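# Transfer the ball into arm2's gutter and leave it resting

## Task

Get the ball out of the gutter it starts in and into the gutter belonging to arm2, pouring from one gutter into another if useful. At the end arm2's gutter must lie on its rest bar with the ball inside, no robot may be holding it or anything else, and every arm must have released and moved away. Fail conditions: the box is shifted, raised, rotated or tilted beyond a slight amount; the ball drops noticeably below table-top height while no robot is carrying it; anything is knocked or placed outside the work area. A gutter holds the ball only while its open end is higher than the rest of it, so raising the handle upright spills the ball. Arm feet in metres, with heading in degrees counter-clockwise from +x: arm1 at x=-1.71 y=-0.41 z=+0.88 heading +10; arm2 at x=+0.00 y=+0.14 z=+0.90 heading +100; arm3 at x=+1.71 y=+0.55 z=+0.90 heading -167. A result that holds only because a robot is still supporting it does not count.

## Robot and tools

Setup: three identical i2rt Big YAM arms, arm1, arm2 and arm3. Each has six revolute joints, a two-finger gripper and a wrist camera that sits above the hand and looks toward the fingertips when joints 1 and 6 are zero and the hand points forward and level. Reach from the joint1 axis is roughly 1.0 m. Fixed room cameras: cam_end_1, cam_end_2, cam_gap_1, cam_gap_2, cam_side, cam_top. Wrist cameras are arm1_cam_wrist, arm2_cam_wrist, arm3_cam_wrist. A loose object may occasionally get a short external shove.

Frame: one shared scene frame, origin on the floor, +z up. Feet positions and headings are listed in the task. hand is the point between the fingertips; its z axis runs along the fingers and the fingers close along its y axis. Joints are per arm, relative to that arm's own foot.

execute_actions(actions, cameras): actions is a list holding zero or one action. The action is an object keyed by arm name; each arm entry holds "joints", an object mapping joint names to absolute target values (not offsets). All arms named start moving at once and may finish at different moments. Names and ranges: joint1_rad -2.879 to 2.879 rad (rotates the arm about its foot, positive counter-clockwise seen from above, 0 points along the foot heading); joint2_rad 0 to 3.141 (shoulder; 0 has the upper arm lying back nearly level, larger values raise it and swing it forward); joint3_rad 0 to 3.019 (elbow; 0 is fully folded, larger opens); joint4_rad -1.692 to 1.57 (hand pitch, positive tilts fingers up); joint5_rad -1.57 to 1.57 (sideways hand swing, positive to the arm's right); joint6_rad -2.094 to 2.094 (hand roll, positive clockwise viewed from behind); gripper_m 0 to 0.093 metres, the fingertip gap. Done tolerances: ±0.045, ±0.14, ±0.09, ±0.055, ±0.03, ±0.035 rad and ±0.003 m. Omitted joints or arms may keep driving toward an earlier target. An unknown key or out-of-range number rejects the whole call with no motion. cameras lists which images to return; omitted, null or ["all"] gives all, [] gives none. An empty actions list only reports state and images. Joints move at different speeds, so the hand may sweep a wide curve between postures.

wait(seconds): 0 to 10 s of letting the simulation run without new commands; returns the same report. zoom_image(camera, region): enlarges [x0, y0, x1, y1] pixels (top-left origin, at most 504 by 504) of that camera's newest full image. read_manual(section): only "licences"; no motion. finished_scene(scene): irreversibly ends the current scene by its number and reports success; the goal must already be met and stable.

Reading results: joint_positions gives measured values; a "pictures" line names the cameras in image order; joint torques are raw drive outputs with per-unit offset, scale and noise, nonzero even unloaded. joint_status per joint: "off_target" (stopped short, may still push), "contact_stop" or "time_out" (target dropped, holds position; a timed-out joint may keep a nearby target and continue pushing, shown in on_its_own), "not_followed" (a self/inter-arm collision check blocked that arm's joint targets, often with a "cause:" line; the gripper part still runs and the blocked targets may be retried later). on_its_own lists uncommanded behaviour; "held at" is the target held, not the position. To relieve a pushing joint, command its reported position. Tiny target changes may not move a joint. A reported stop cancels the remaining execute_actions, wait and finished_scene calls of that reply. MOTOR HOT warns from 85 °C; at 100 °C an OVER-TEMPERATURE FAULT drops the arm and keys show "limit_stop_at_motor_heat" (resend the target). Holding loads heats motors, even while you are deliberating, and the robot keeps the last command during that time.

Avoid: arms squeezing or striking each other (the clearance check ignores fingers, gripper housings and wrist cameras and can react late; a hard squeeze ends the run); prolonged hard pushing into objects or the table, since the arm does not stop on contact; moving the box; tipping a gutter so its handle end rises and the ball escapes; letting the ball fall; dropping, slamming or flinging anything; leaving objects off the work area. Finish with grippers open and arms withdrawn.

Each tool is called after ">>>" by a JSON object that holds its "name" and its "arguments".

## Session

>>> {"name": "execute_actions", "arguments": {"actions": []}}

Scene clock: 0.00 s.
Joint torques (N m, as the arm reports them, + toward a larger angle): no reading
arm1.joint_positions: joint1_rad=-0.019 joint2_rad=+0.339 joint3_rad=+1.325 joint4_rad=-1.388 joint5_rad=+0.068 joint6_rad=-0.065 gripper_m=+0.095
arm1.joint_status: not commanded
arm1.hand: x=-1.5927 y=-0.4079 z=+1.4225 quat_wxyz=(-0.554, +0.073, -0.829, -0.001) (m; scene frame)
arm2.joint_positions: joint1_rad=+0.425 joint2_rad=+0.377 joint3_rad=+1.539 joint4_rad=-1.254 joint5_rad=+0.206 joint6_rad=+0.079 gripper_m=+0.095
arm2.joint_status: not commanded
arm2.hand: x=-0.0251 y=+0.2417 z=+1.5612 quat_wxyz=(-0.353, +0.607, -0.430, -0.568) (m; scene frame)
arm3.joint_positions: joint1_rad=+0.666 joint2_rad=+0.610 joint3_rad=+1.508 joint4_rad=-1.336 joint5_rad=+0.253 joint6_rad=+0.707 gripper_m=+0.094
arm3.joint_status: not commanded
arm3.hand: x=+1.5525 y=+0.4127 z=+1.4977 quat_wxyz=(-0.309, -0.839, -0.012, +0.447) (m; scene frame)
pictures: arm1_cam_wrist, arm2_cam_wrist, arm3_cam_wrist, cam_end_1, cam_end_2, cam_gap_1, cam_gap_2, cam_side, cam_top
Images, in order (width x height): arm1_cam_wrist 504x504, arm2_cam_wrist 504x504, arm3_cam_wrist 504x504, cam_end_1 896x504, cam_end_2 896x504, cam_gap_1 896x504, cam_gap_2 896x504, cam_side 896x504, cam_top 896x504.

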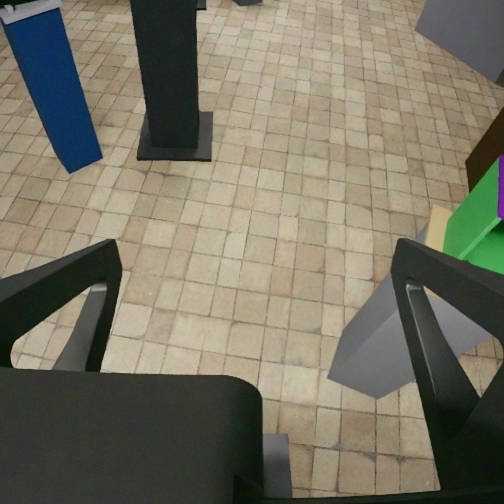

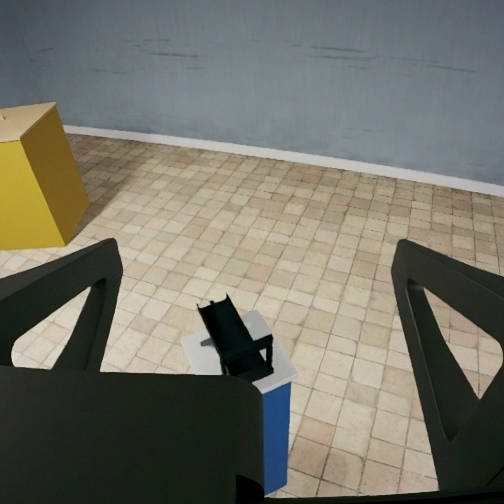

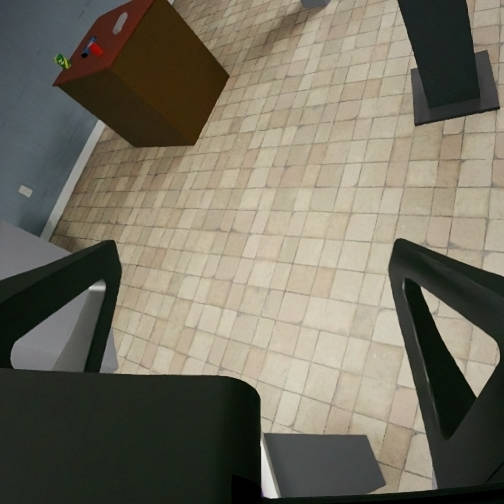

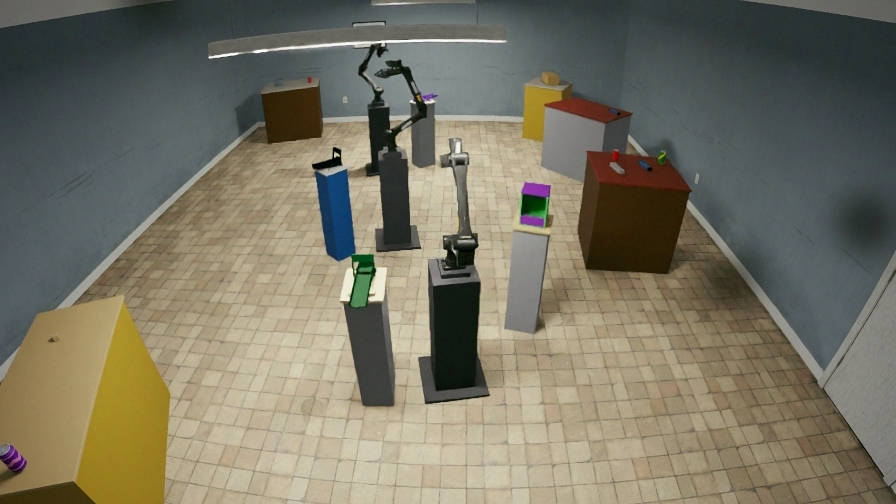

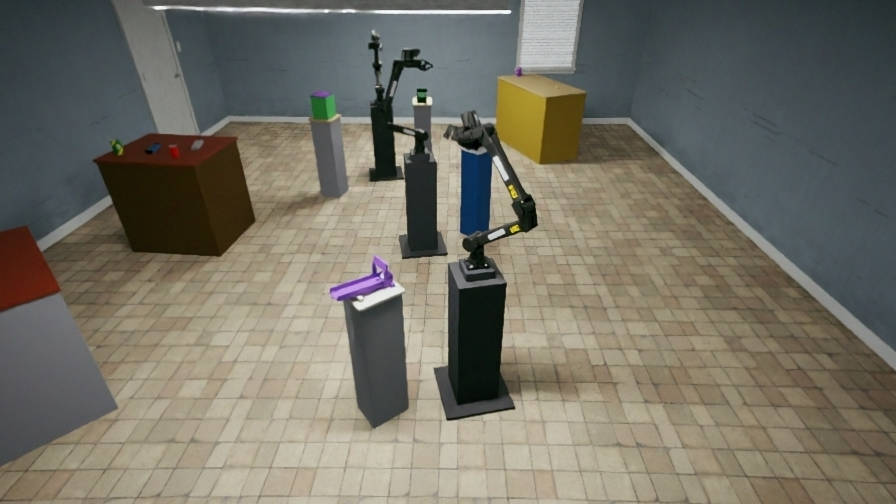

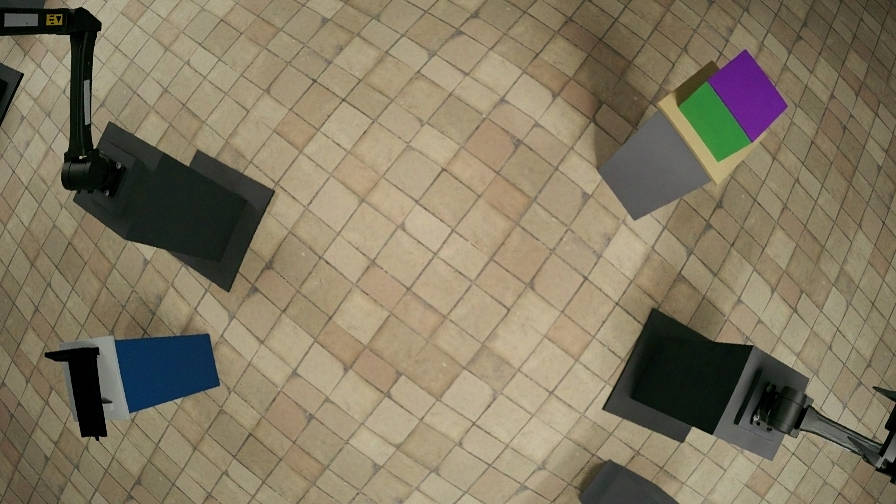

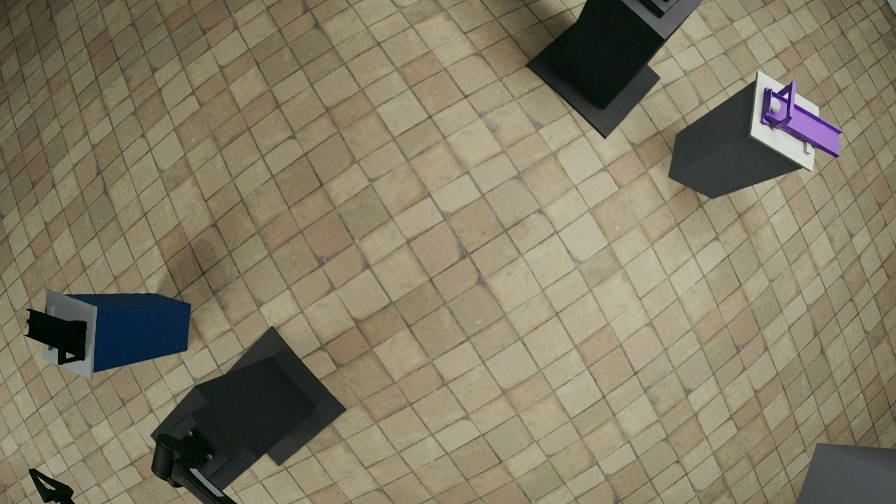

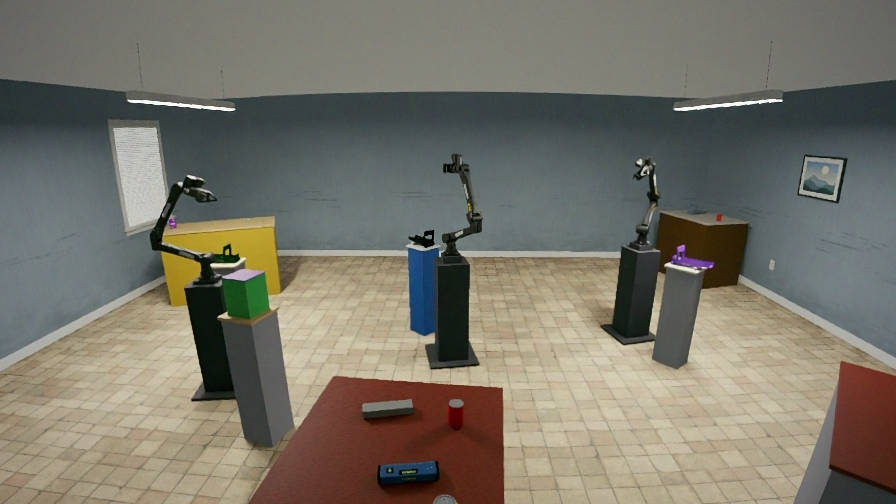

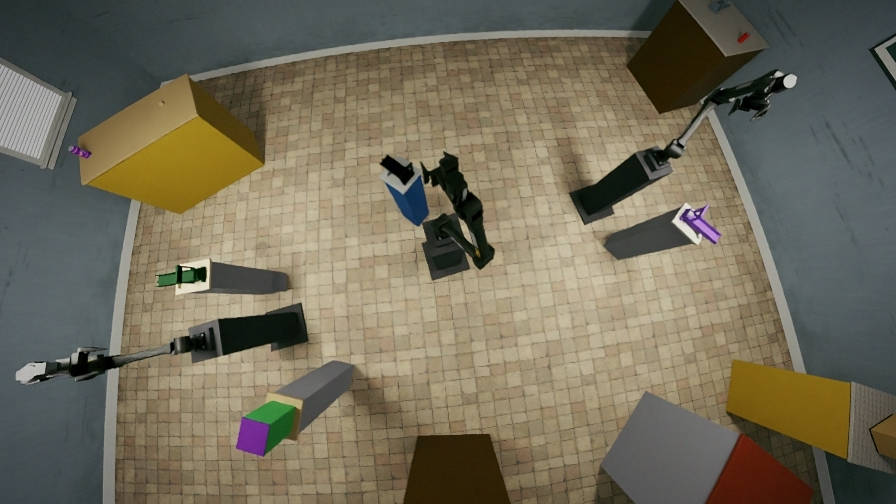

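>>> {"name": "zoom_image", "arguments": {"camera": "cam_gap_2", "region": [730, 50, 870, 190]}}

>>> {"name": "execute_actions", "arguments": {"actions": [{"arm3":{"joints":{"joint1_rad":1.84,"joint2_rad":1.6,"joint3_rad":1.75,"joint4_rad":-1.35,"joint5_rad":0,"joint6_rad":0}},"arm2":{"joints":{"joint1_rad":0.3,"joint2_rad":1.6,"joint3_rad":1.75,"joint4_rad":-1.25,"joint5_rad":0,"joint6_rad":0}}}], "cameras": ["arm2_cam_wrist","arm3_cam_wrist"]}}

Region (730, 50, 870, 190) of cam_gap_2's 896x504 image, scaled by 3.600, with more detail than that image has.

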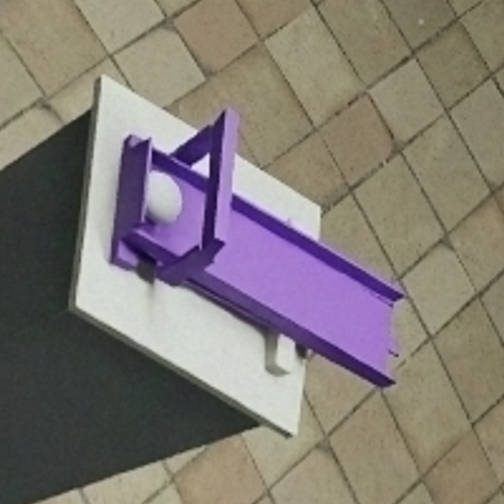

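Scene clock: 5.40 s.
Joint torques (N m, as the arm reports them, + toward a larger angle): arm1=[0.42 6.2  8.59 2.43 0.06 0.08] | arm2=[  0.39 -16.99  11.18   1.01  -0.26  -0.15] | arm3=[ -0.87 -13.03  14.91   0.74  -0.12  -0.13]
arm1.joint_positions: joint1_rad=-0.019 joint2_rad=+0.339 joint3_rad=+1.325 joint4_rad=-1.388 joint5_rad=+0.068 joint6_rad=-0.065 gripper_m=+0.095
arm1.joint_status: not commanded
arm1.hand: x=-1.5927 y=-0.4079 z=+1.4225 quat_wxyz=(-0.554, +0.073, -0.829, -0.001) (m; scene frame)
arm2.joint_positions: joint1_rad=+0.305 joint2_rad=+1.611 joint3_rad=+1.731 joint4_rad=-1.252 joint5_rad=+0.003 joint6_rad=+0.008 gripper_m=+0.095
arm2.joint_status: all done
arm2.hand: x=-0.2761 y=+0.6651 z=+1.2208 quat_wxyz=(-0.108, +0.835, -0.508, -0.179) (m; scene frame)
arm3.joint_positions: joint1_rad=+1.845 joint2_rad=+1.614 joint3_rad=+1.716 joint4_rad=-1.347 joint5_rad=+0.001 joint6_rad=+0.009 gripper_m=+0.094
arm3.joint_status: all done
arm3.hand: x=+1.9882 y=+0.0523 z=+1.2095 quat_wxyz=(-0.140, -0.505, -0.848, +0.082) (m; scene frame)
pictures: arm2_cam_wrist, arm3_cam_wrist
Images, in order (width x height): arm2_cam_wrist 504x504, arm3_cam_wrist 504x504.

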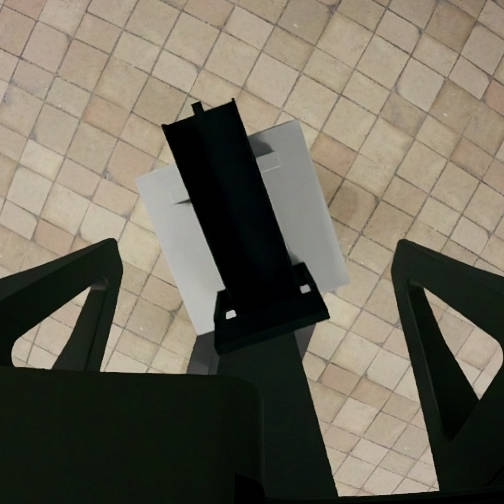

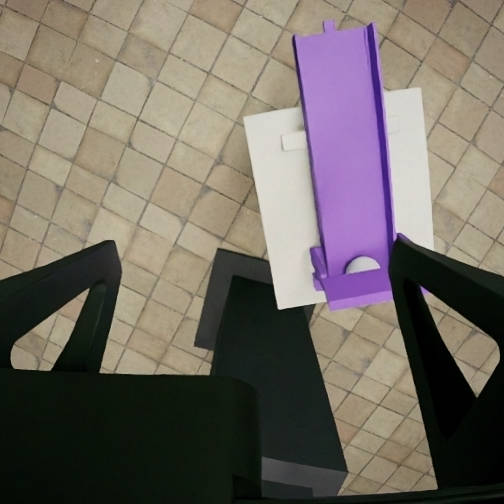

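>>> {"name": "execute_actions", "arguments": {"actions": [{"arm3":{"joints":{"joint1_rad":1.581,"joint2_rad":1.464,"joint3_rad":1.17,"joint4_rad":-1.042,"joint5_rad":-0.097,"joint6_rad":1.19}},"arm2":{"joints":{"joint1_rad":0.234,"joint2_rad":1.464,"joint3_rad":1.17,"joint4_rad":-1.042,"joint5_rad":-0.097,"joint6_rad":1.19}}}], "cameras": ["arm2_cam_wrist","arm3_cam_wrist","cam_side"]}}

Scene clock: 20.30 s.
Joint torques (N m, as the arm reports them, + toward a larger angle): arm1=[0.44 6.17 8.59 2.43 0.05 0.07] | arm2=[  0.82 -12.66   9.05   0.96  -0.22  -0.03] | arm3=[-0.12 -9.96 12.16  1.08 -0.18  0.02]
arm1.joint_positions: joint1_rad=-0.019 joint2_rad=+0.339 joint3_rad=+1.325 joint4_rad=-1.388 joint5_rad=+0.068 joint6_rad=-0.065 gripper_m=+0.095
arm1.joint_status: not commanded
arm1.hand: x=-1.5927 y=-0.4079 z=+1.4225 quat_wxyz=(-0.554, +0.073, -0.829, -0.001) (m; scene frame)
arm2.joint_positions: joint1_rad=+0.230 joint2_rad=+1.464 joint3_rad=+1.168 joint4_rad=-1.055 joint5_rad=-0.094 joint6_rad=+1.182 gripper_m=+0.095
arm2.joint_status: all done
arm2.hand: x=-0.2022 y=+0.5645 z=+1.0576 quat_wxyz=(+0.048, +0.391, -0.913, -0.101) (m; scene frame)
arm3.joint_positions: joint1_rad=+1.575 joint2_rad=+1.470 joint3_rad=+1.155 joint4_rad=-1.056 joint5_rad=-0.093 joint6_rad=+1.181 gripper_m=+0.094
arm3.joint_status: all done
arm3.hand: x=+1.8386 y=+0.0999 z=+1.0532 quat_wxyz=(-0.103, -0.944, -0.310, -0.039) (m; scene frame)
pictures: arm2_cam_wrist, arm3_cam_wrist, cam_side
Images, in order (width x height): arm2_cam_wrist 504x504, arm3_cam_wrist 504x504, cam_side 896x504.

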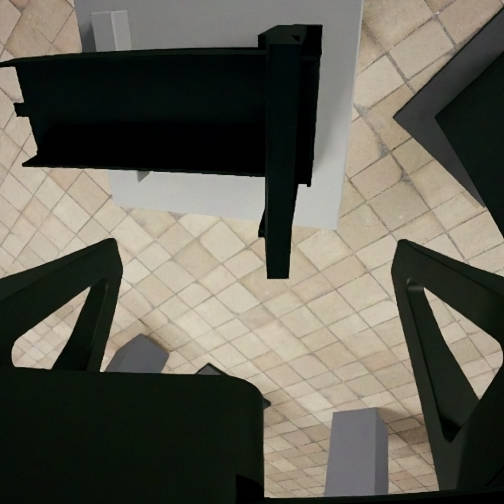

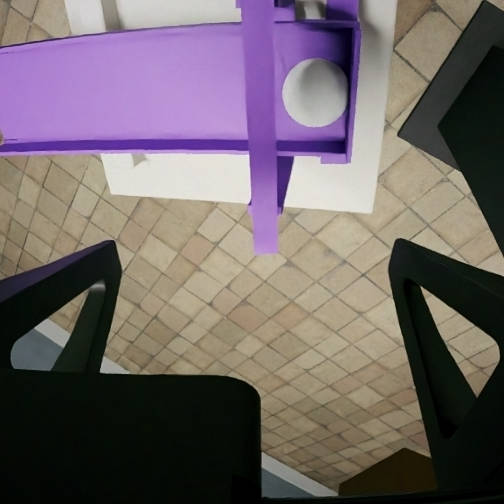

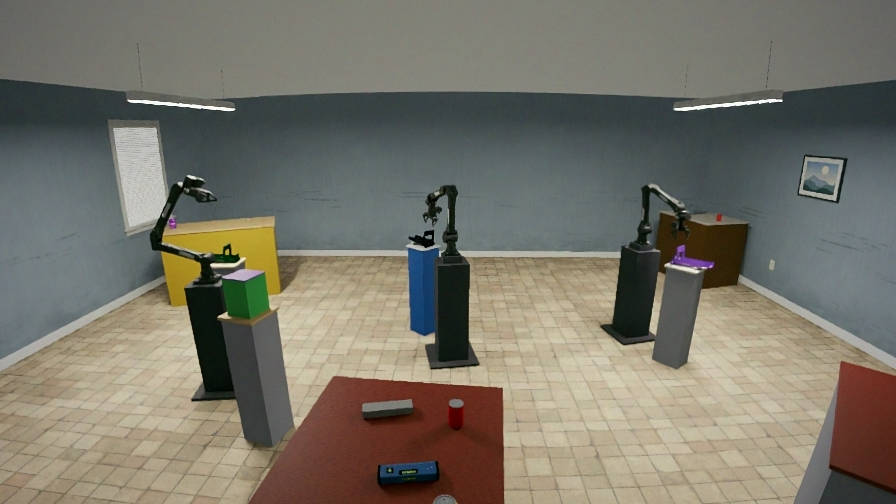

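>>> {"name": "execute_actions", "arguments": {"actions": [{"arm3":{"joints":{"joint1_rad":1.535}},"arm2":{"joints":{"joint2_rad":1.565,"joint3_rad":1.025,"joint4_rad":-0.775}}}], "cameras": ["arm2_cam_wrist","arm3_cam_wrist"]}}

>>> {"name": "execute_actions", "arguments": {"actions": [{"arm3":{"joints":{"joint2_rad":1.565,"joint3_rad":1.025,"joint4_rad":-0.775}}}], "cameras": ["arm2_cam_wrist","arm3_cam_wrist"]}}

Scene clock: 31.73 s.
Joint torques (N m, as the arm reports them, + toward a larger angle): arm1=[0.45 6.19 8.59 2.43 0.06 0.08] | arm2=[  0.99 -13.86   8.42   0.96  -0.26  -0.03] | arm3=[-0.93 -9.79 12.2   1.09 -0.18  0.03]
arm1.joint_positions: joint1_rad=-0.019 joint2_rad=+0.339 joint3_rad=+1.325 joint4_rad=-1.388 joint5_rad=+0.068 joint6_rad=-0.065 gripper_m=+0.095
arm1.joint_status: not commanded
arm1.hand: x=-1.5927 y=-0.4079 z=+1.4225 quat_wxyz=(-0.554, +0.073, -0.829, -0.001) (m; scene frame)
arm2.joint_positions: joint1_rad=+0.230 joint2_rad=+1.575 joint3_rad=+1.017 joint4_rad=-0.788 joint5_rad=-0.094 joint6_rad=+1.183 gripper_m=+0.095
arm2.joint_status: all done
arm2.hand: x=-0.2024 y=+0.5651 z=+0.9616 quat_wxyz=(+0.048, +0.391, -0.913, -0.104) (m; scene frame)
arm3.joint_positions: joint1_rad=+1.538 joint2_rad=+1.470 joint3_rad=+1.155 joint4_rad=-1.056 joint5_rad=-0.093 joint6_rad=+1.182 gripper_m=+0.094
arm3.joint_status: all done
arm3.hand: x=+1.8218 y=+0.0956 z=+1.0532 quat_wxyz=(-0.104, -0.950, -0.293, -0.037) (m; scene frame)
pictures: arm2_cam_wrist, arm3_cam_wrist
Images, in order (width x height): arm2_cam_wrist 504x504, arm3_cam_wrist 504x504.

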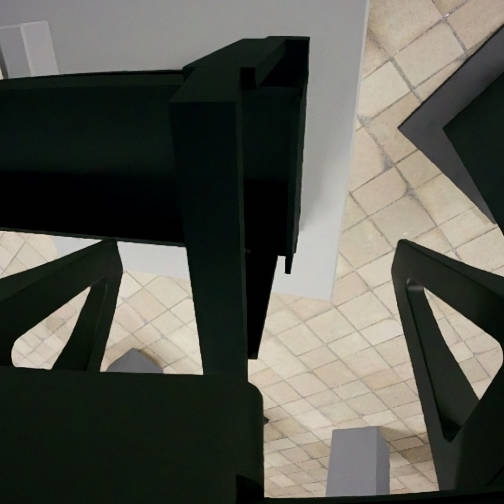

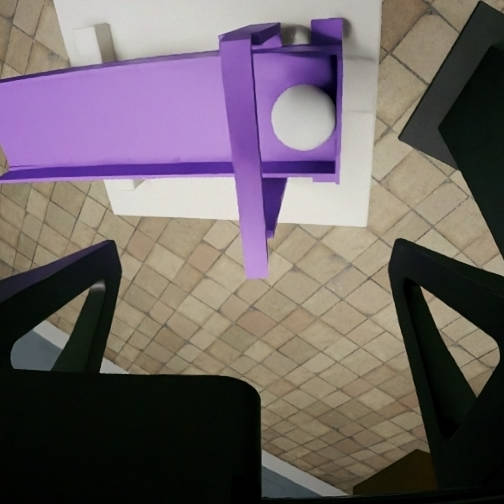

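Scene clock: 32.80 s.
Joint torques (N m, as the arm reports them, + toward a larger angle): arm1=[0.43 6.17 8.6  2.43 0.06 0.08] | arm2=[  1.24 -14.17   8.64   0.9   -0.24  -0.03] | arm3=[ -0.85 -10.86  11.26   1.08  -0.19   0.02]
arm1.joint_positions: joint1_rad=-0.019 joint2_rad=+0.339 joint3_rad=+1.325 joint4_rad=-1.388 joint5_rad=+0.068 joint6_rad=-0.065 gripper_m=+0.095
arm1.joint_status: not commanded
arm1.hand: x=-1.5927 y=-0.4079 z=+1.4225 quat_wxyz=(-0.554, +0.073, -0.829, -0.001) (m; scene frame)
arm2.joint_positions: joint1_rad=+0.230 joint2_rad=+1.575 joint3_rad=+1.017 joint4_rad=-0.788 joint5_rad=-0.094 joint6_rad=+1.183 gripper_m=+0.095
arm2.joint_status: not commanded
arm2.hand: x=-0.2024 y=+0.5651 z=+0.9616 quat_wxyz=(+0.048, +0.391, -0.913, -0.104) (m; scene frame)
arm3.joint_positions: joint1_rad=+1.538 joint2_rad=+1.580 joint3_rad=+1.008 joint4_rad=-0.789 joint5_rad=-0.093 joint6_rad=+1.182 gripper_m=+0.094
arm3.joint_status: all done
arm3.hand: x=+1.8223 y=+0.0932 z=+0.9596 quat_wxyz=(-0.109, -0.949, -0.292, -0.036) (m; scene frame)
pictures: arm2_cam_wrist, arm3_cam_wrist
Images, in order (width x height): arm2_cam_wrist 504x504, arm3_cam_wrist 504x504.

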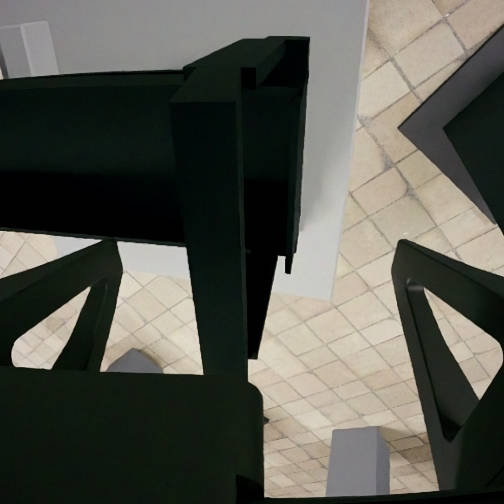

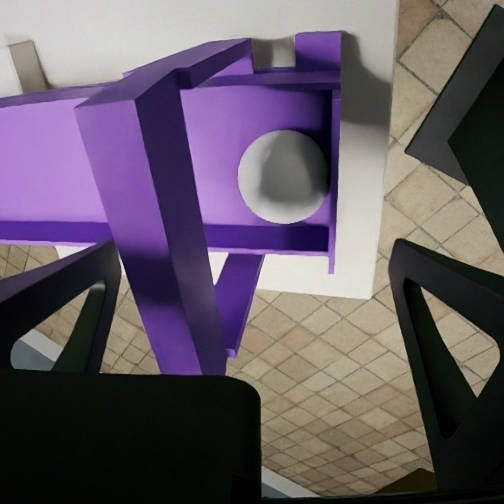

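>>> {"name": "execute_actions", "arguments": {"actions": [{"arm3":{"joints":{"joint1_rad":1.56,"joint2_rad":1.62,"joint3_rad":1.125,"joint4_rad":-0.82}},"arm2":{"joints":{"gripper_m":0.0}}}], "cameras": ["arm2_cam_wrist","arm3_cam_wrist"]}}

Scene clock: 42.03 s.
Joint torques (N m, as the arm reports them, + toward a larger angle): arm1=[0.44 6.19 8.59 2.43 0.05 0.08] | arm2=[  1.34 -14.08   8.59   0.85  -0.17  -0.04] | arm3=[ 0.22 -9.91 13.91  0.36 -0.19  0.02]
arm1.joint_positions: joint1_rad=-0.019 joint2_rad=+0.339 joint3_rad=+1.325 joint4_rad=-1.388 joint5_rad=+0.068 joint6_rad=-0.065 gripper_m=+0.095
arm1.joint_status: not commanded
arm1.hand: x=-1.5927 y=-0.4079 z=+1.4225 quat_wxyz=(-0.554, +0.073, -0.829, -0.001) (m; scene frame)
arm2.joint_positions: joint1_rad=+0.230 joint2_rad=+1.575 joint3_rad=+1.017 joint4_rad=-0.782 joint5_rad=-0.096 joint6_rad=+1.184 gripper_m=+0.012
arm2.joint_status: gripper_m off_target (ended at +0.012, target +0.000)
arm2.hand: x=-0.2032 y=+0.5663 z=+0.9620 quat_wxyz=(+0.049, +0.390, -0.913, -0.106) (m; scene frame)
arm3.joint_positions: joint1_rad=+1.552 joint2_rad=+1.609 joint3_rad=+1.086 joint4_rad=-0.811 joint5_rad=-0.093 joint6_rad=+1.182 gripper_m=+0.094
arm3.joint_status: all done
arm3.hand: x=+1.8344 y=+0.0683 z=+0.9751 quat_wxyz=(-0.122, -0.946, -0.299, -0.036) (m; scene frame)
pictures: arm2_cam_wrist, arm3_cam_wrist
Images, in order (width x height): arm2_cam_wrist 504x504, arm3_cam_wrist 504x504.

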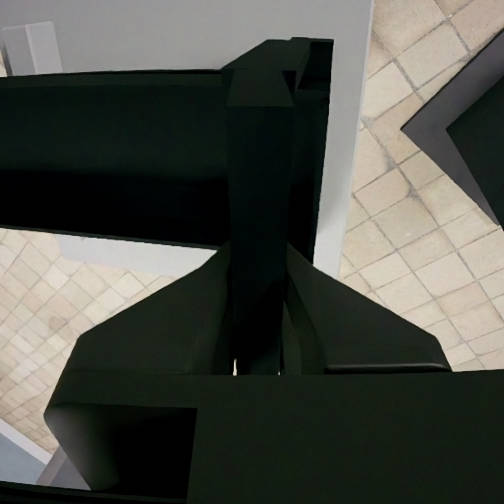

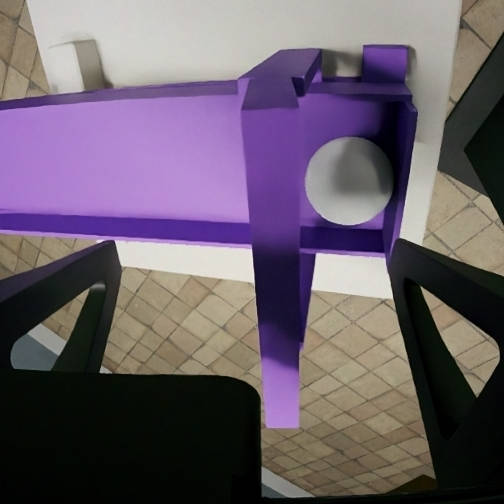

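>>> {"name": "execute_actions", "arguments": {"actions": [{"arm3":{"joints":{"gripper_m":0.0}},"arm2":{"joints":{"joint2_rad":1.45,"joint3_rad":1.2,"joint4_rad":-1.0}}}], "cameras": ["arm2_cam_wrist","arm3_cam_wrist","cam_side"]}}

Scene clock: 48.80 s.
Joint torques (N m, as the arm reports them, + toward a larger angle): arm1=[0.42 6.18 8.58 2.43 0.06 0.07] | arm2=[  1.02 -13.64  12.88   0.48  -0.18  -0.05] | arm3=[ -0.16 -10.01  13.74   0.48  -0.18   0.02]
arm1.joint_positions: joint1_rad=-0.019 joint2_rad=+0.339 joint3_rad=+1.325 joint4_rad=-1.388 joint5_rad=+0.068 joint6_rad=-0.065 gripper_m=+0.095
arm1.joint_status: not commanded
arm1.hand: x=-1.5927 y=-0.4079 z=+1.4225 quat_wxyz=(-0.554, +0.073, -0.829, -0.001) (m; scene frame)
arm2.joint_positions: joint1_rad=+0.230 joint2_rad=+1.462 joint3_rad=+1.152 joint4_rad=-0.998 joint5_rad=-0.096 joint6_rad=+1.184 gripper_m=+0.012
arm2.joint_status: all done
arm2.hand: x=-0.2056 y=+0.5716 z=+1.0550 quat_wxyz=(+0.049, +0.390, -0.911, -0.122) (m; scene frame)
arm3.joint_positions: joint1_rad=+1.553 joint2_rad=+1.609 joint3_rad=+1.087 joint4_rad=-0.816 joint5_rad=-0.093 joint6_rad=+1.185 gripper_m=+0.011
arm3.joint_status: gripper_m off_target (ended at +0.011, target +0.000)
arm3.hand: x=+1.8348 y=+0.0691 z=+0.9751 quat_wxyz=(-0.120, -0.946, -0.298, -0.036) (m; scene frame)
pictures: arm2_cam_wrist, arm3_cam_wrist, cam_side
Images, in order (width x height): arm2_cam_wrist 504x504, arm3_cam_wrist 504x504, cam_side 896x504.

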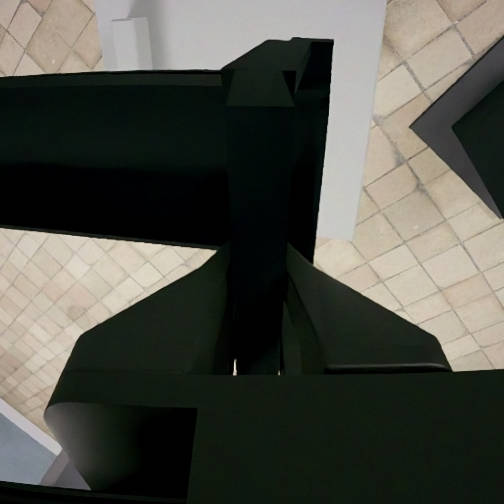

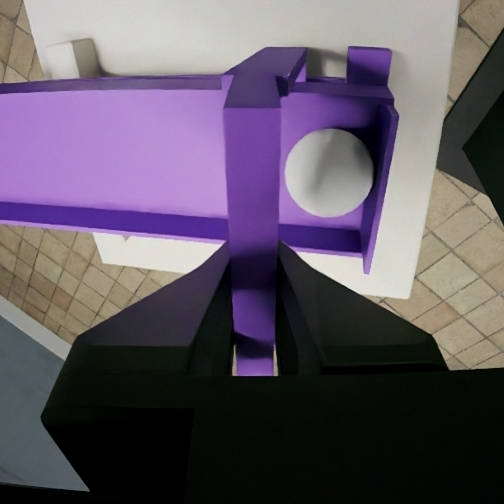

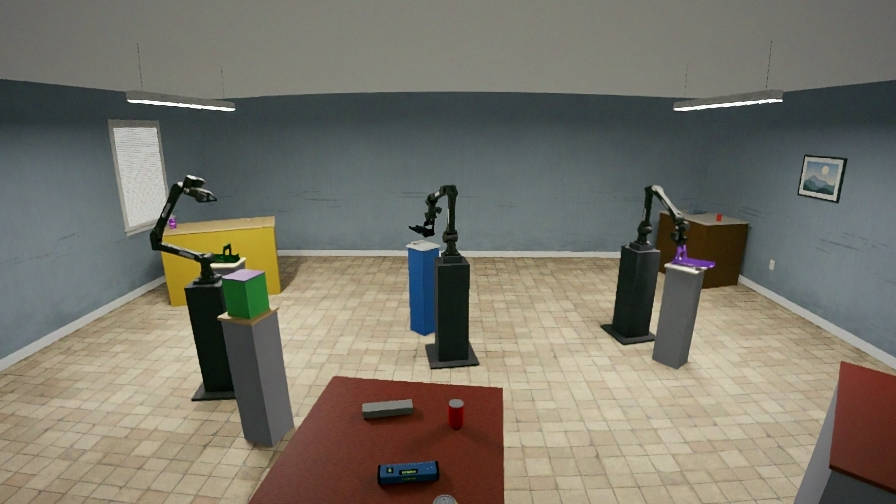

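>>> {"name": "execute_actions", "arguments": {"actions": [{"arm3":{"joints":{"joint2_rad":1.45,"joint3_rad":1.27,"joint4_rad":-0.97}},"arm2":{"joints":{"joint1_rad":-1.51,"joint5_rad":0,"joint6_rad":1.57}}}], "cameras": ["arm3_cam_wrist"]}}

>>> {"name": "execute_actions", "arguments": {"actions": [{"arm3":{"joints":{"joint1_rad":0.8,"joint4_rad":-0.90,"joint5_rad":0,"joint6_rad":1.57}}}], "cameras": ["arm3_cam_wrist"]}}

>>> {"name": "execute_actions", "arguments": {"actions": [{"arm3":{"joints":{"joint1_rad":0.03}}}], "cameras": ["arm3_cam_wrist","cam_side","cam_gap_2"]}}

>>> {"name": "zoom_image", "arguments": {"camera": "cam_side", "region": [480, 180, 620, 270]}}

Scene clock: 59.80 s.
Joint torques (N m, as the arm reports them, + toward a larger angle): arm1=[0.42 6.17 8.58 2.44 0.05 0.08] | arm2=[  1.1  -13.6   12.96   0.49  -0.07  -0.02] | arm3=[-0.1  -9.8  15.58  0.82 -0.2  -0.02]
arm1.joint_positions: joint1_rad=-0.019 joint2_rad=+0.339 joint3_rad=+1.325 joint4_rad=-1.388 joint5_rad=+0.068 joint6_rad=-0.065 gripper_m=+0.095
arm1.joint_status: not commanded
arm1.hand: x=-1.5927 y=-0.4079 z=+1.4225 quat_wxyz=(-0.554, +0.073, -0.829, -0.001) (m; scene frame)
arm2.joint_positions: joint1_rad=-1.515 joint2_rad=+1.462 joint3_rad=+1.152 joint4_rad=-0.998 joint5_rad=+0.001 joint6_rad=+1.564 gripper_m=+0.012
arm2.joint_status: all done
arm2.hand: x=+0.4619 y=+0.2525 z=+1.0634 quat_wxyz=(-0.089, -0.610, -0.781, -0.099) (m; scene frame)
arm3.joint_positions: joint1_rad=+1.553 joint2_rad=+1.453 joint3_rad=+1.227 joint4_rad=-0.968 joint5_rad=-0.093 joint6_rad=+1.186 gripper_m=+0.011
arm3.joint_status: all done
arm3.hand: x=+1.8380 y=+0.0542 z=+1.0990 quat_wxyz=(-0.191, -0.935, -0.298, -0.030) (m; scene frame)
pictures: arm3_cam_wrist
Images, in order (width x height): arm3_cam_wrist 504x504.

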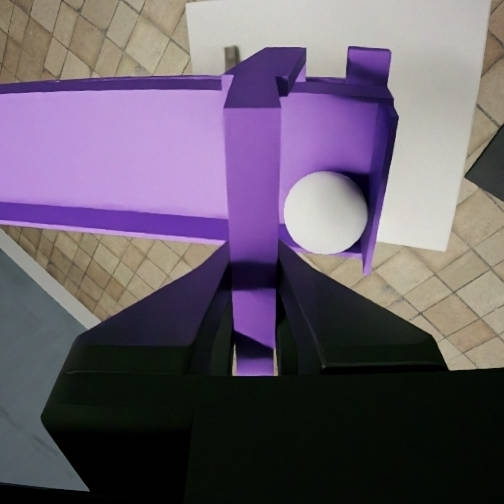

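Scene clock: 61.17 s.
Joint torques (N m, as the arm reports them, + toward a larger angle): arm1=[0.46 6.22 8.58 2.44 0.06 0.07] | arm2=[  0.77 -13.54  12.89   0.45  -0.08  -0.05] | arm3=[  0.14 -10.09  15.62   1.53  -0.15  -0.01]
arm1.joint_positions: joint1_rad=-0.019 joint2_rad=+0.339 joint3_rad=+1.325 joint4_rad=-1.388 joint5_rad=+0.068 joint6_rad=-0.065 gripper_m=+0.095
arm1.joint_status: not commanded
arm1.hand: x=-1.5927 y=-0.4079 z=+1.4225 quat_wxyz=(-0.554, +0.073, -0.829, -0.001) (m; scene frame)
arm2.joint_positions: joint1_rad=-1.515 joint2_rad=+1.462 joint3_rad=+1.152 joint4_rad=-0.998 joint5_rad=+0.001 joint6_rad=+1.564 gripper_m=+0.012
arm2.joint_status: not commanded
arm2.hand: x=+0.4619 y=+0.2525 z=+1.0634 quat_wxyz=(-0.089, -0.610, -0.781, -0.099) (m; scene frame)
arm3.joint_positions: joint1_rad=+0.792 joint2_rad=+1.456 joint3_rad=+1.227 joint4_rad=-0.918 joint5_rad=+0.004 joint6_rad=+1.561 gripper_m=+0.011
arm3.joint_status: all done
arm3.hand: x=+1.4437 y=+0.1039 z=+1.1014 quat_wxyz=(-0.202, -0.942, +0.260, +0.060) (m; scene frame)
pictures: arm3_cam_wrist
Images, in order (width x height): arm3_cam_wrist 504x504.

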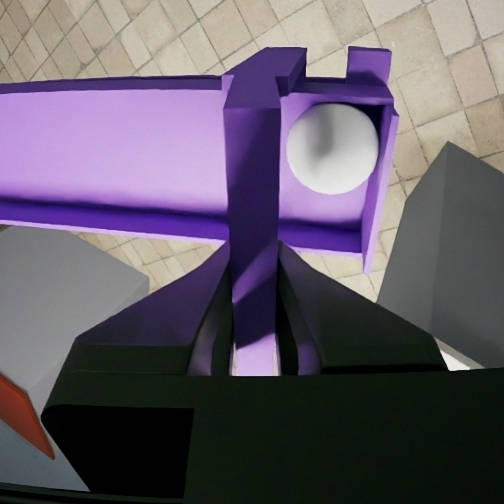

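Scene clock: 62.53 s.
Joint torques (N m, as the arm reports them, + toward a larger angle): arm1=[0.43 6.17 8.59 2.43 0.06 0.08] | arm2=[  1.02 -13.55  12.98   0.47  -0.11  -0.03] | arm3=[  0.52 -10.23  15.64   1.55  -0.15  -0.02]
arm1.joint_positions: joint1_rad=-0.019 joint2_rad=+0.339 joint3_rad=+1.325 joint4_rad=-1.388 joint5_rad=+0.068 joint6_rad=-0.065 gripper_m=+0.095
arm1.joint_status: not commanded
arm1.hand: x=-1.5927 y=-0.4079 z=+1.4225 quat_wxyz=(-0.554, +0.073, -0.829, -0.001) (m; scene frame)
arm2.joint_positions: joint1_rad=-1.515 joint2_rad=+1.462 joint3_rad=+1.152 joint4_rad=-0.998 joint5_rad=+0.001 joint6_rad=+1.564 gripper_m=+0.012
arm2.joint_status: not commanded
arm2.hand: x=+0.4619 y=+0.2525 z=+1.0634 quat_wxyz=(-0.089, -0.610, -0.781, -0.099) (m; scene frame)
arm3.joint_positions: joint1_rad=+0.022 joint2_rad=+1.456 joint3_rad=+1.227 joint4_rad=-0.918 joint5_rad=+0.004 joint6_rad=+1.565 gripper_m=+0.011
arm3.joint_status: all done
arm3.hand: x=+1.2121 y=+0.4175 z=+1.1014 quat_wxyz=(-0.165, -0.775, +0.596, +0.131) (m; scene frame)
pictures: arm3_cam_wrist, cam_gap_2, cam_side
Images, in order (width x height): arm3_cam_wrist 504x504, cam_gap_2 896x504, cam_side 896x504.

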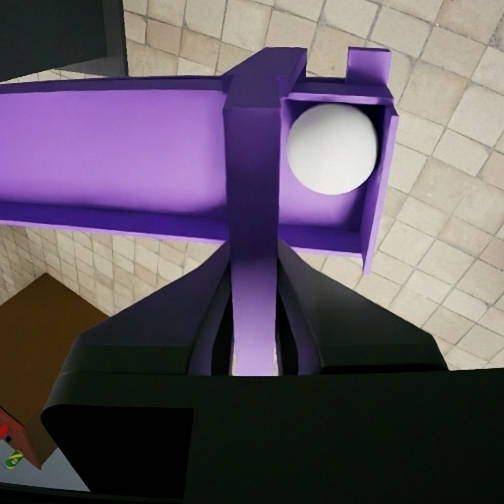

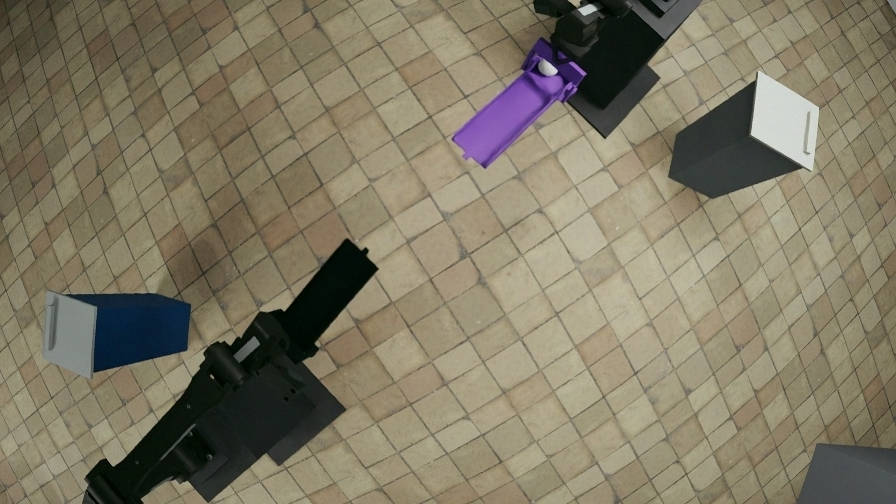

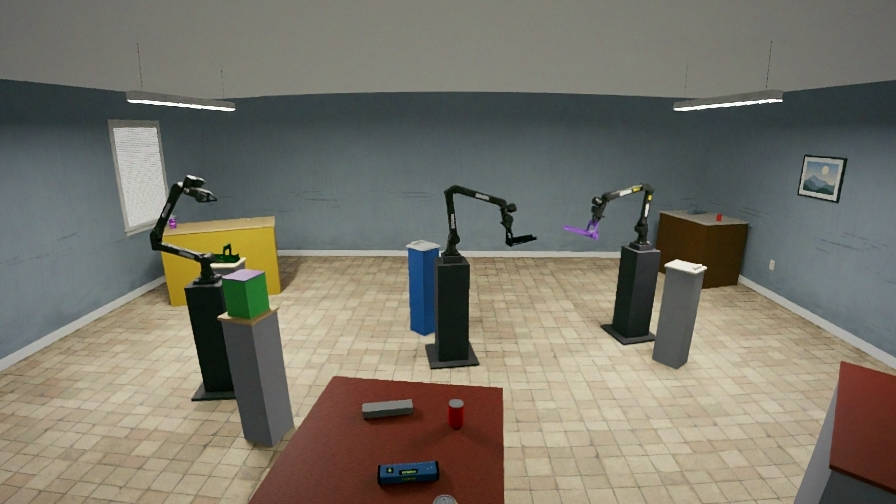

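Region (480, 180, 620, 270) of cam_side's 896x504 image, scaled by 3.600, with more detail than that image has; it fills the top 324 rows of this view, and the rest is white.

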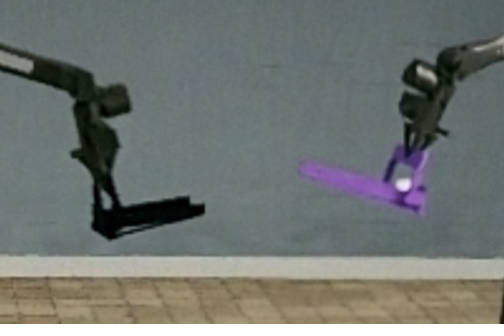

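>>> {"name": "execute_actions", "arguments": {"actions": [{"arm2":{"joints":{"joint2_rad":1.90,"joint3_rad":1.565,"joint4_rad":-0.80}}}], "cameras": []}}

>>> {"name": "execute_actions", "arguments": {"actions": [{"arm3":{"joints":{"joint2_rad":1.80,"joint3_rad":1.85,"joint4_rad":-1.30}}}], "cameras": ["arm3_cam_wrist","cam_side","cam_gap_2"]}}

>>> {"name": "zoom_image", "arguments": {"camera": "cam_side", "region": [480, 180, 620, 270]}}

>>> {"name": "zoom_image", "arguments": {"camera": "cam_gap_2", "region": [330, 90, 530, 290]}}

Scene clock: 75.20 s.
Joint torques (N m, as the arm reports them, + toward a larger angle): arm1=[0.41 6.18 8.6  2.44 0.06 0.08] | arm2=[  0.43 -21.01  14.33   1.16  -0.09  -0.06] | arm3=[  0.12 -10.32  15.65   1.56  -0.15  -0.02]
arm1.joint_positions: joint1_rad=-0.019 joint2_rad=+0.339 joint3_rad=+1.325 joint4_rad=-1.388 joint5_rad=+0.068 joint6_rad=-0.065 gripper_m=+0.095
arm1.joint_status: not commanded
arm1.hand: x=-1.5927 y=-0.4079 z=+1.4225 quat_wxyz=(-0.554, +0.073, -0.829, -0.001) (m; scene frame)
arm2.joint_positions: joint1_rad=-1.515 joint2_rad=+1.921 joint3_rad=+1.498 joint4_rad=-0.809 joint5_rad=+0.001 joint6_rad=+1.564 gripper_m=+0.012
arm2.joint_status: all done
arm2.hand: x=+0.6273 y=+0.2909 z=+0.9780 quat_wxyz=(-0.112, -0.606, -0.777, -0.128) (m; scene frame)
arm3.joint_positions: joint1_rad=+0.022 joint2_rad=+1.456 joint3_rad=+1.227 joint4_rad=-0.918 joint5_rad=+0.004 joint6_rad=+1.565 gripper_m=+0.011
arm3.joint_status: not commanded
arm3.hand: x=+1.2121 y=+0.4175 z=+1.1014 quat_wxyz=(-0.165, -0.775, +0.596, +0.131) (m; scene frame)
pictures: none
No camera images: the call's "cameras" was empty. Leave "cameras" out to get every camera's image.

Scene clock: 76.50 s.
Joint torques (N m, as the arm reports them, + toward a larger angle): arm1=[0.46 6.18 8.59 2.44 0.06 0.07] | arm2=[  0.62 -21.27  14.32   1.09  -0.12  -0.05] | arm3=[  0.09 -16.82  16.49   0.48  -0.15  -0.01]
arm1.joint_positions: joint1_rad=-0.019 joint2_rad=+0.339 joint3_rad=+1.325 joint4_rad=-1.388 joint5_rad=+0.068 joint6_rad=-0.065 gripper_m=+0.095
arm1.joint_status: not commanded
arm1.hand: x=-1.5927 y=-0.4079 z=+1.4225 quat_wxyz=(-0.554, +0.073, -0.829, -0.001) (m; scene frame)
arm2.joint_positions: joint1_rad=-1.515 joint2_rad=+1.921 joint3_rad=+1.498 joint4_rad=-0.809 joint5_rad=+0.001 joint6_rad=+1.564 gripper_m=+0.012
arm2.joint_status: not commanded
arm2.hand: x=+0.6273 y=+0.2909 z=+0.9780 quat_wxyz=(-0.112, -0.606, -0.777, -0.128) (m; scene frame)
arm3.joint_positions: joint1_rad=+0.022 joint2_rad=+1.834 joint3_rad=+1.798 joint4_rad=-1.296 joint5_rad=+0.004 joint6_rad=+1.565 gripper_m=+0.011
arm3.joint_status: all done
arm3.hand: x=+1.1088 y=+0.3907 z=+1.1234 quat_wxyz=(-0.093, -0.787, +0.605, +0.075) (m; scene frame)
pictures: arm3_cam_wrist, cam_gap_2, cam_side
Images, in order (width x height): arm3_cam_wrist 504x504, cam_gap_2 896x504, cam_side 896x504.

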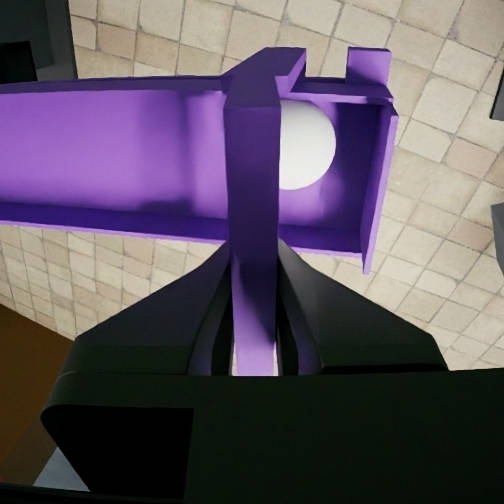

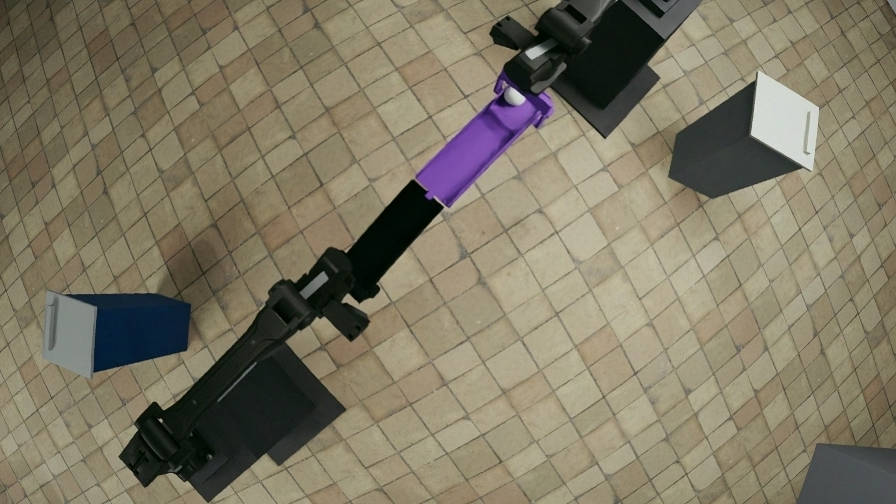

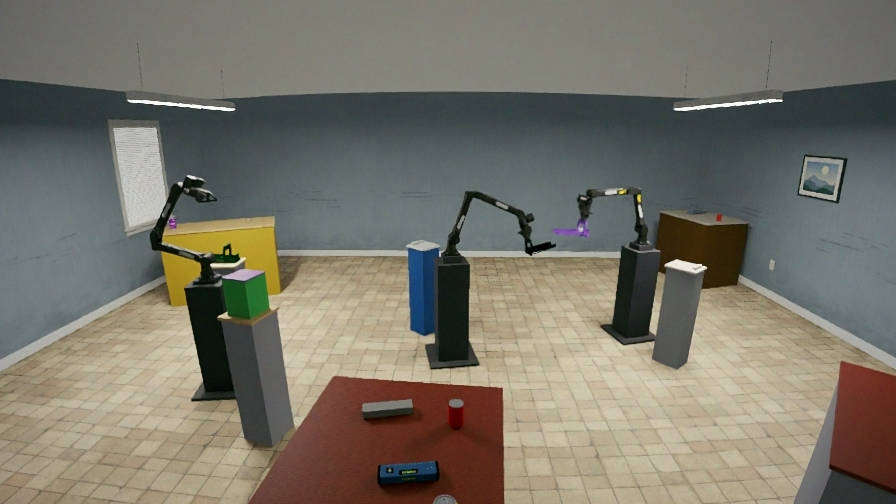

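Region (480, 180, 620, 270) of cam_side's 896x504 image, scaled by 3.600, with more detail than that image has; it fills the top 324 rows of this view, and the rest is white.

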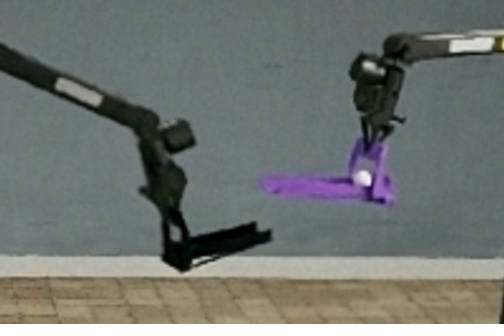

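Region (330, 90, 530, 290) of cam_gap_2's 896x504 image, scaled by 2.520, with more detail than that image has.

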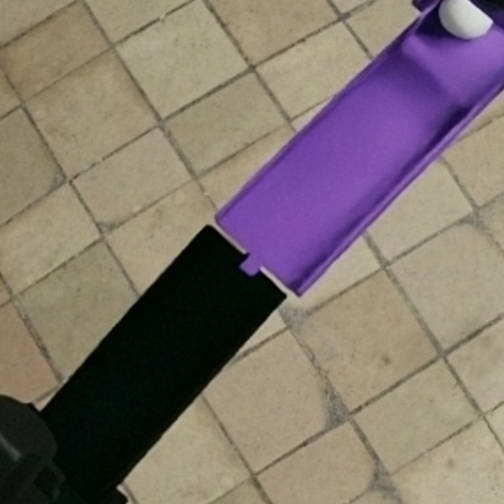

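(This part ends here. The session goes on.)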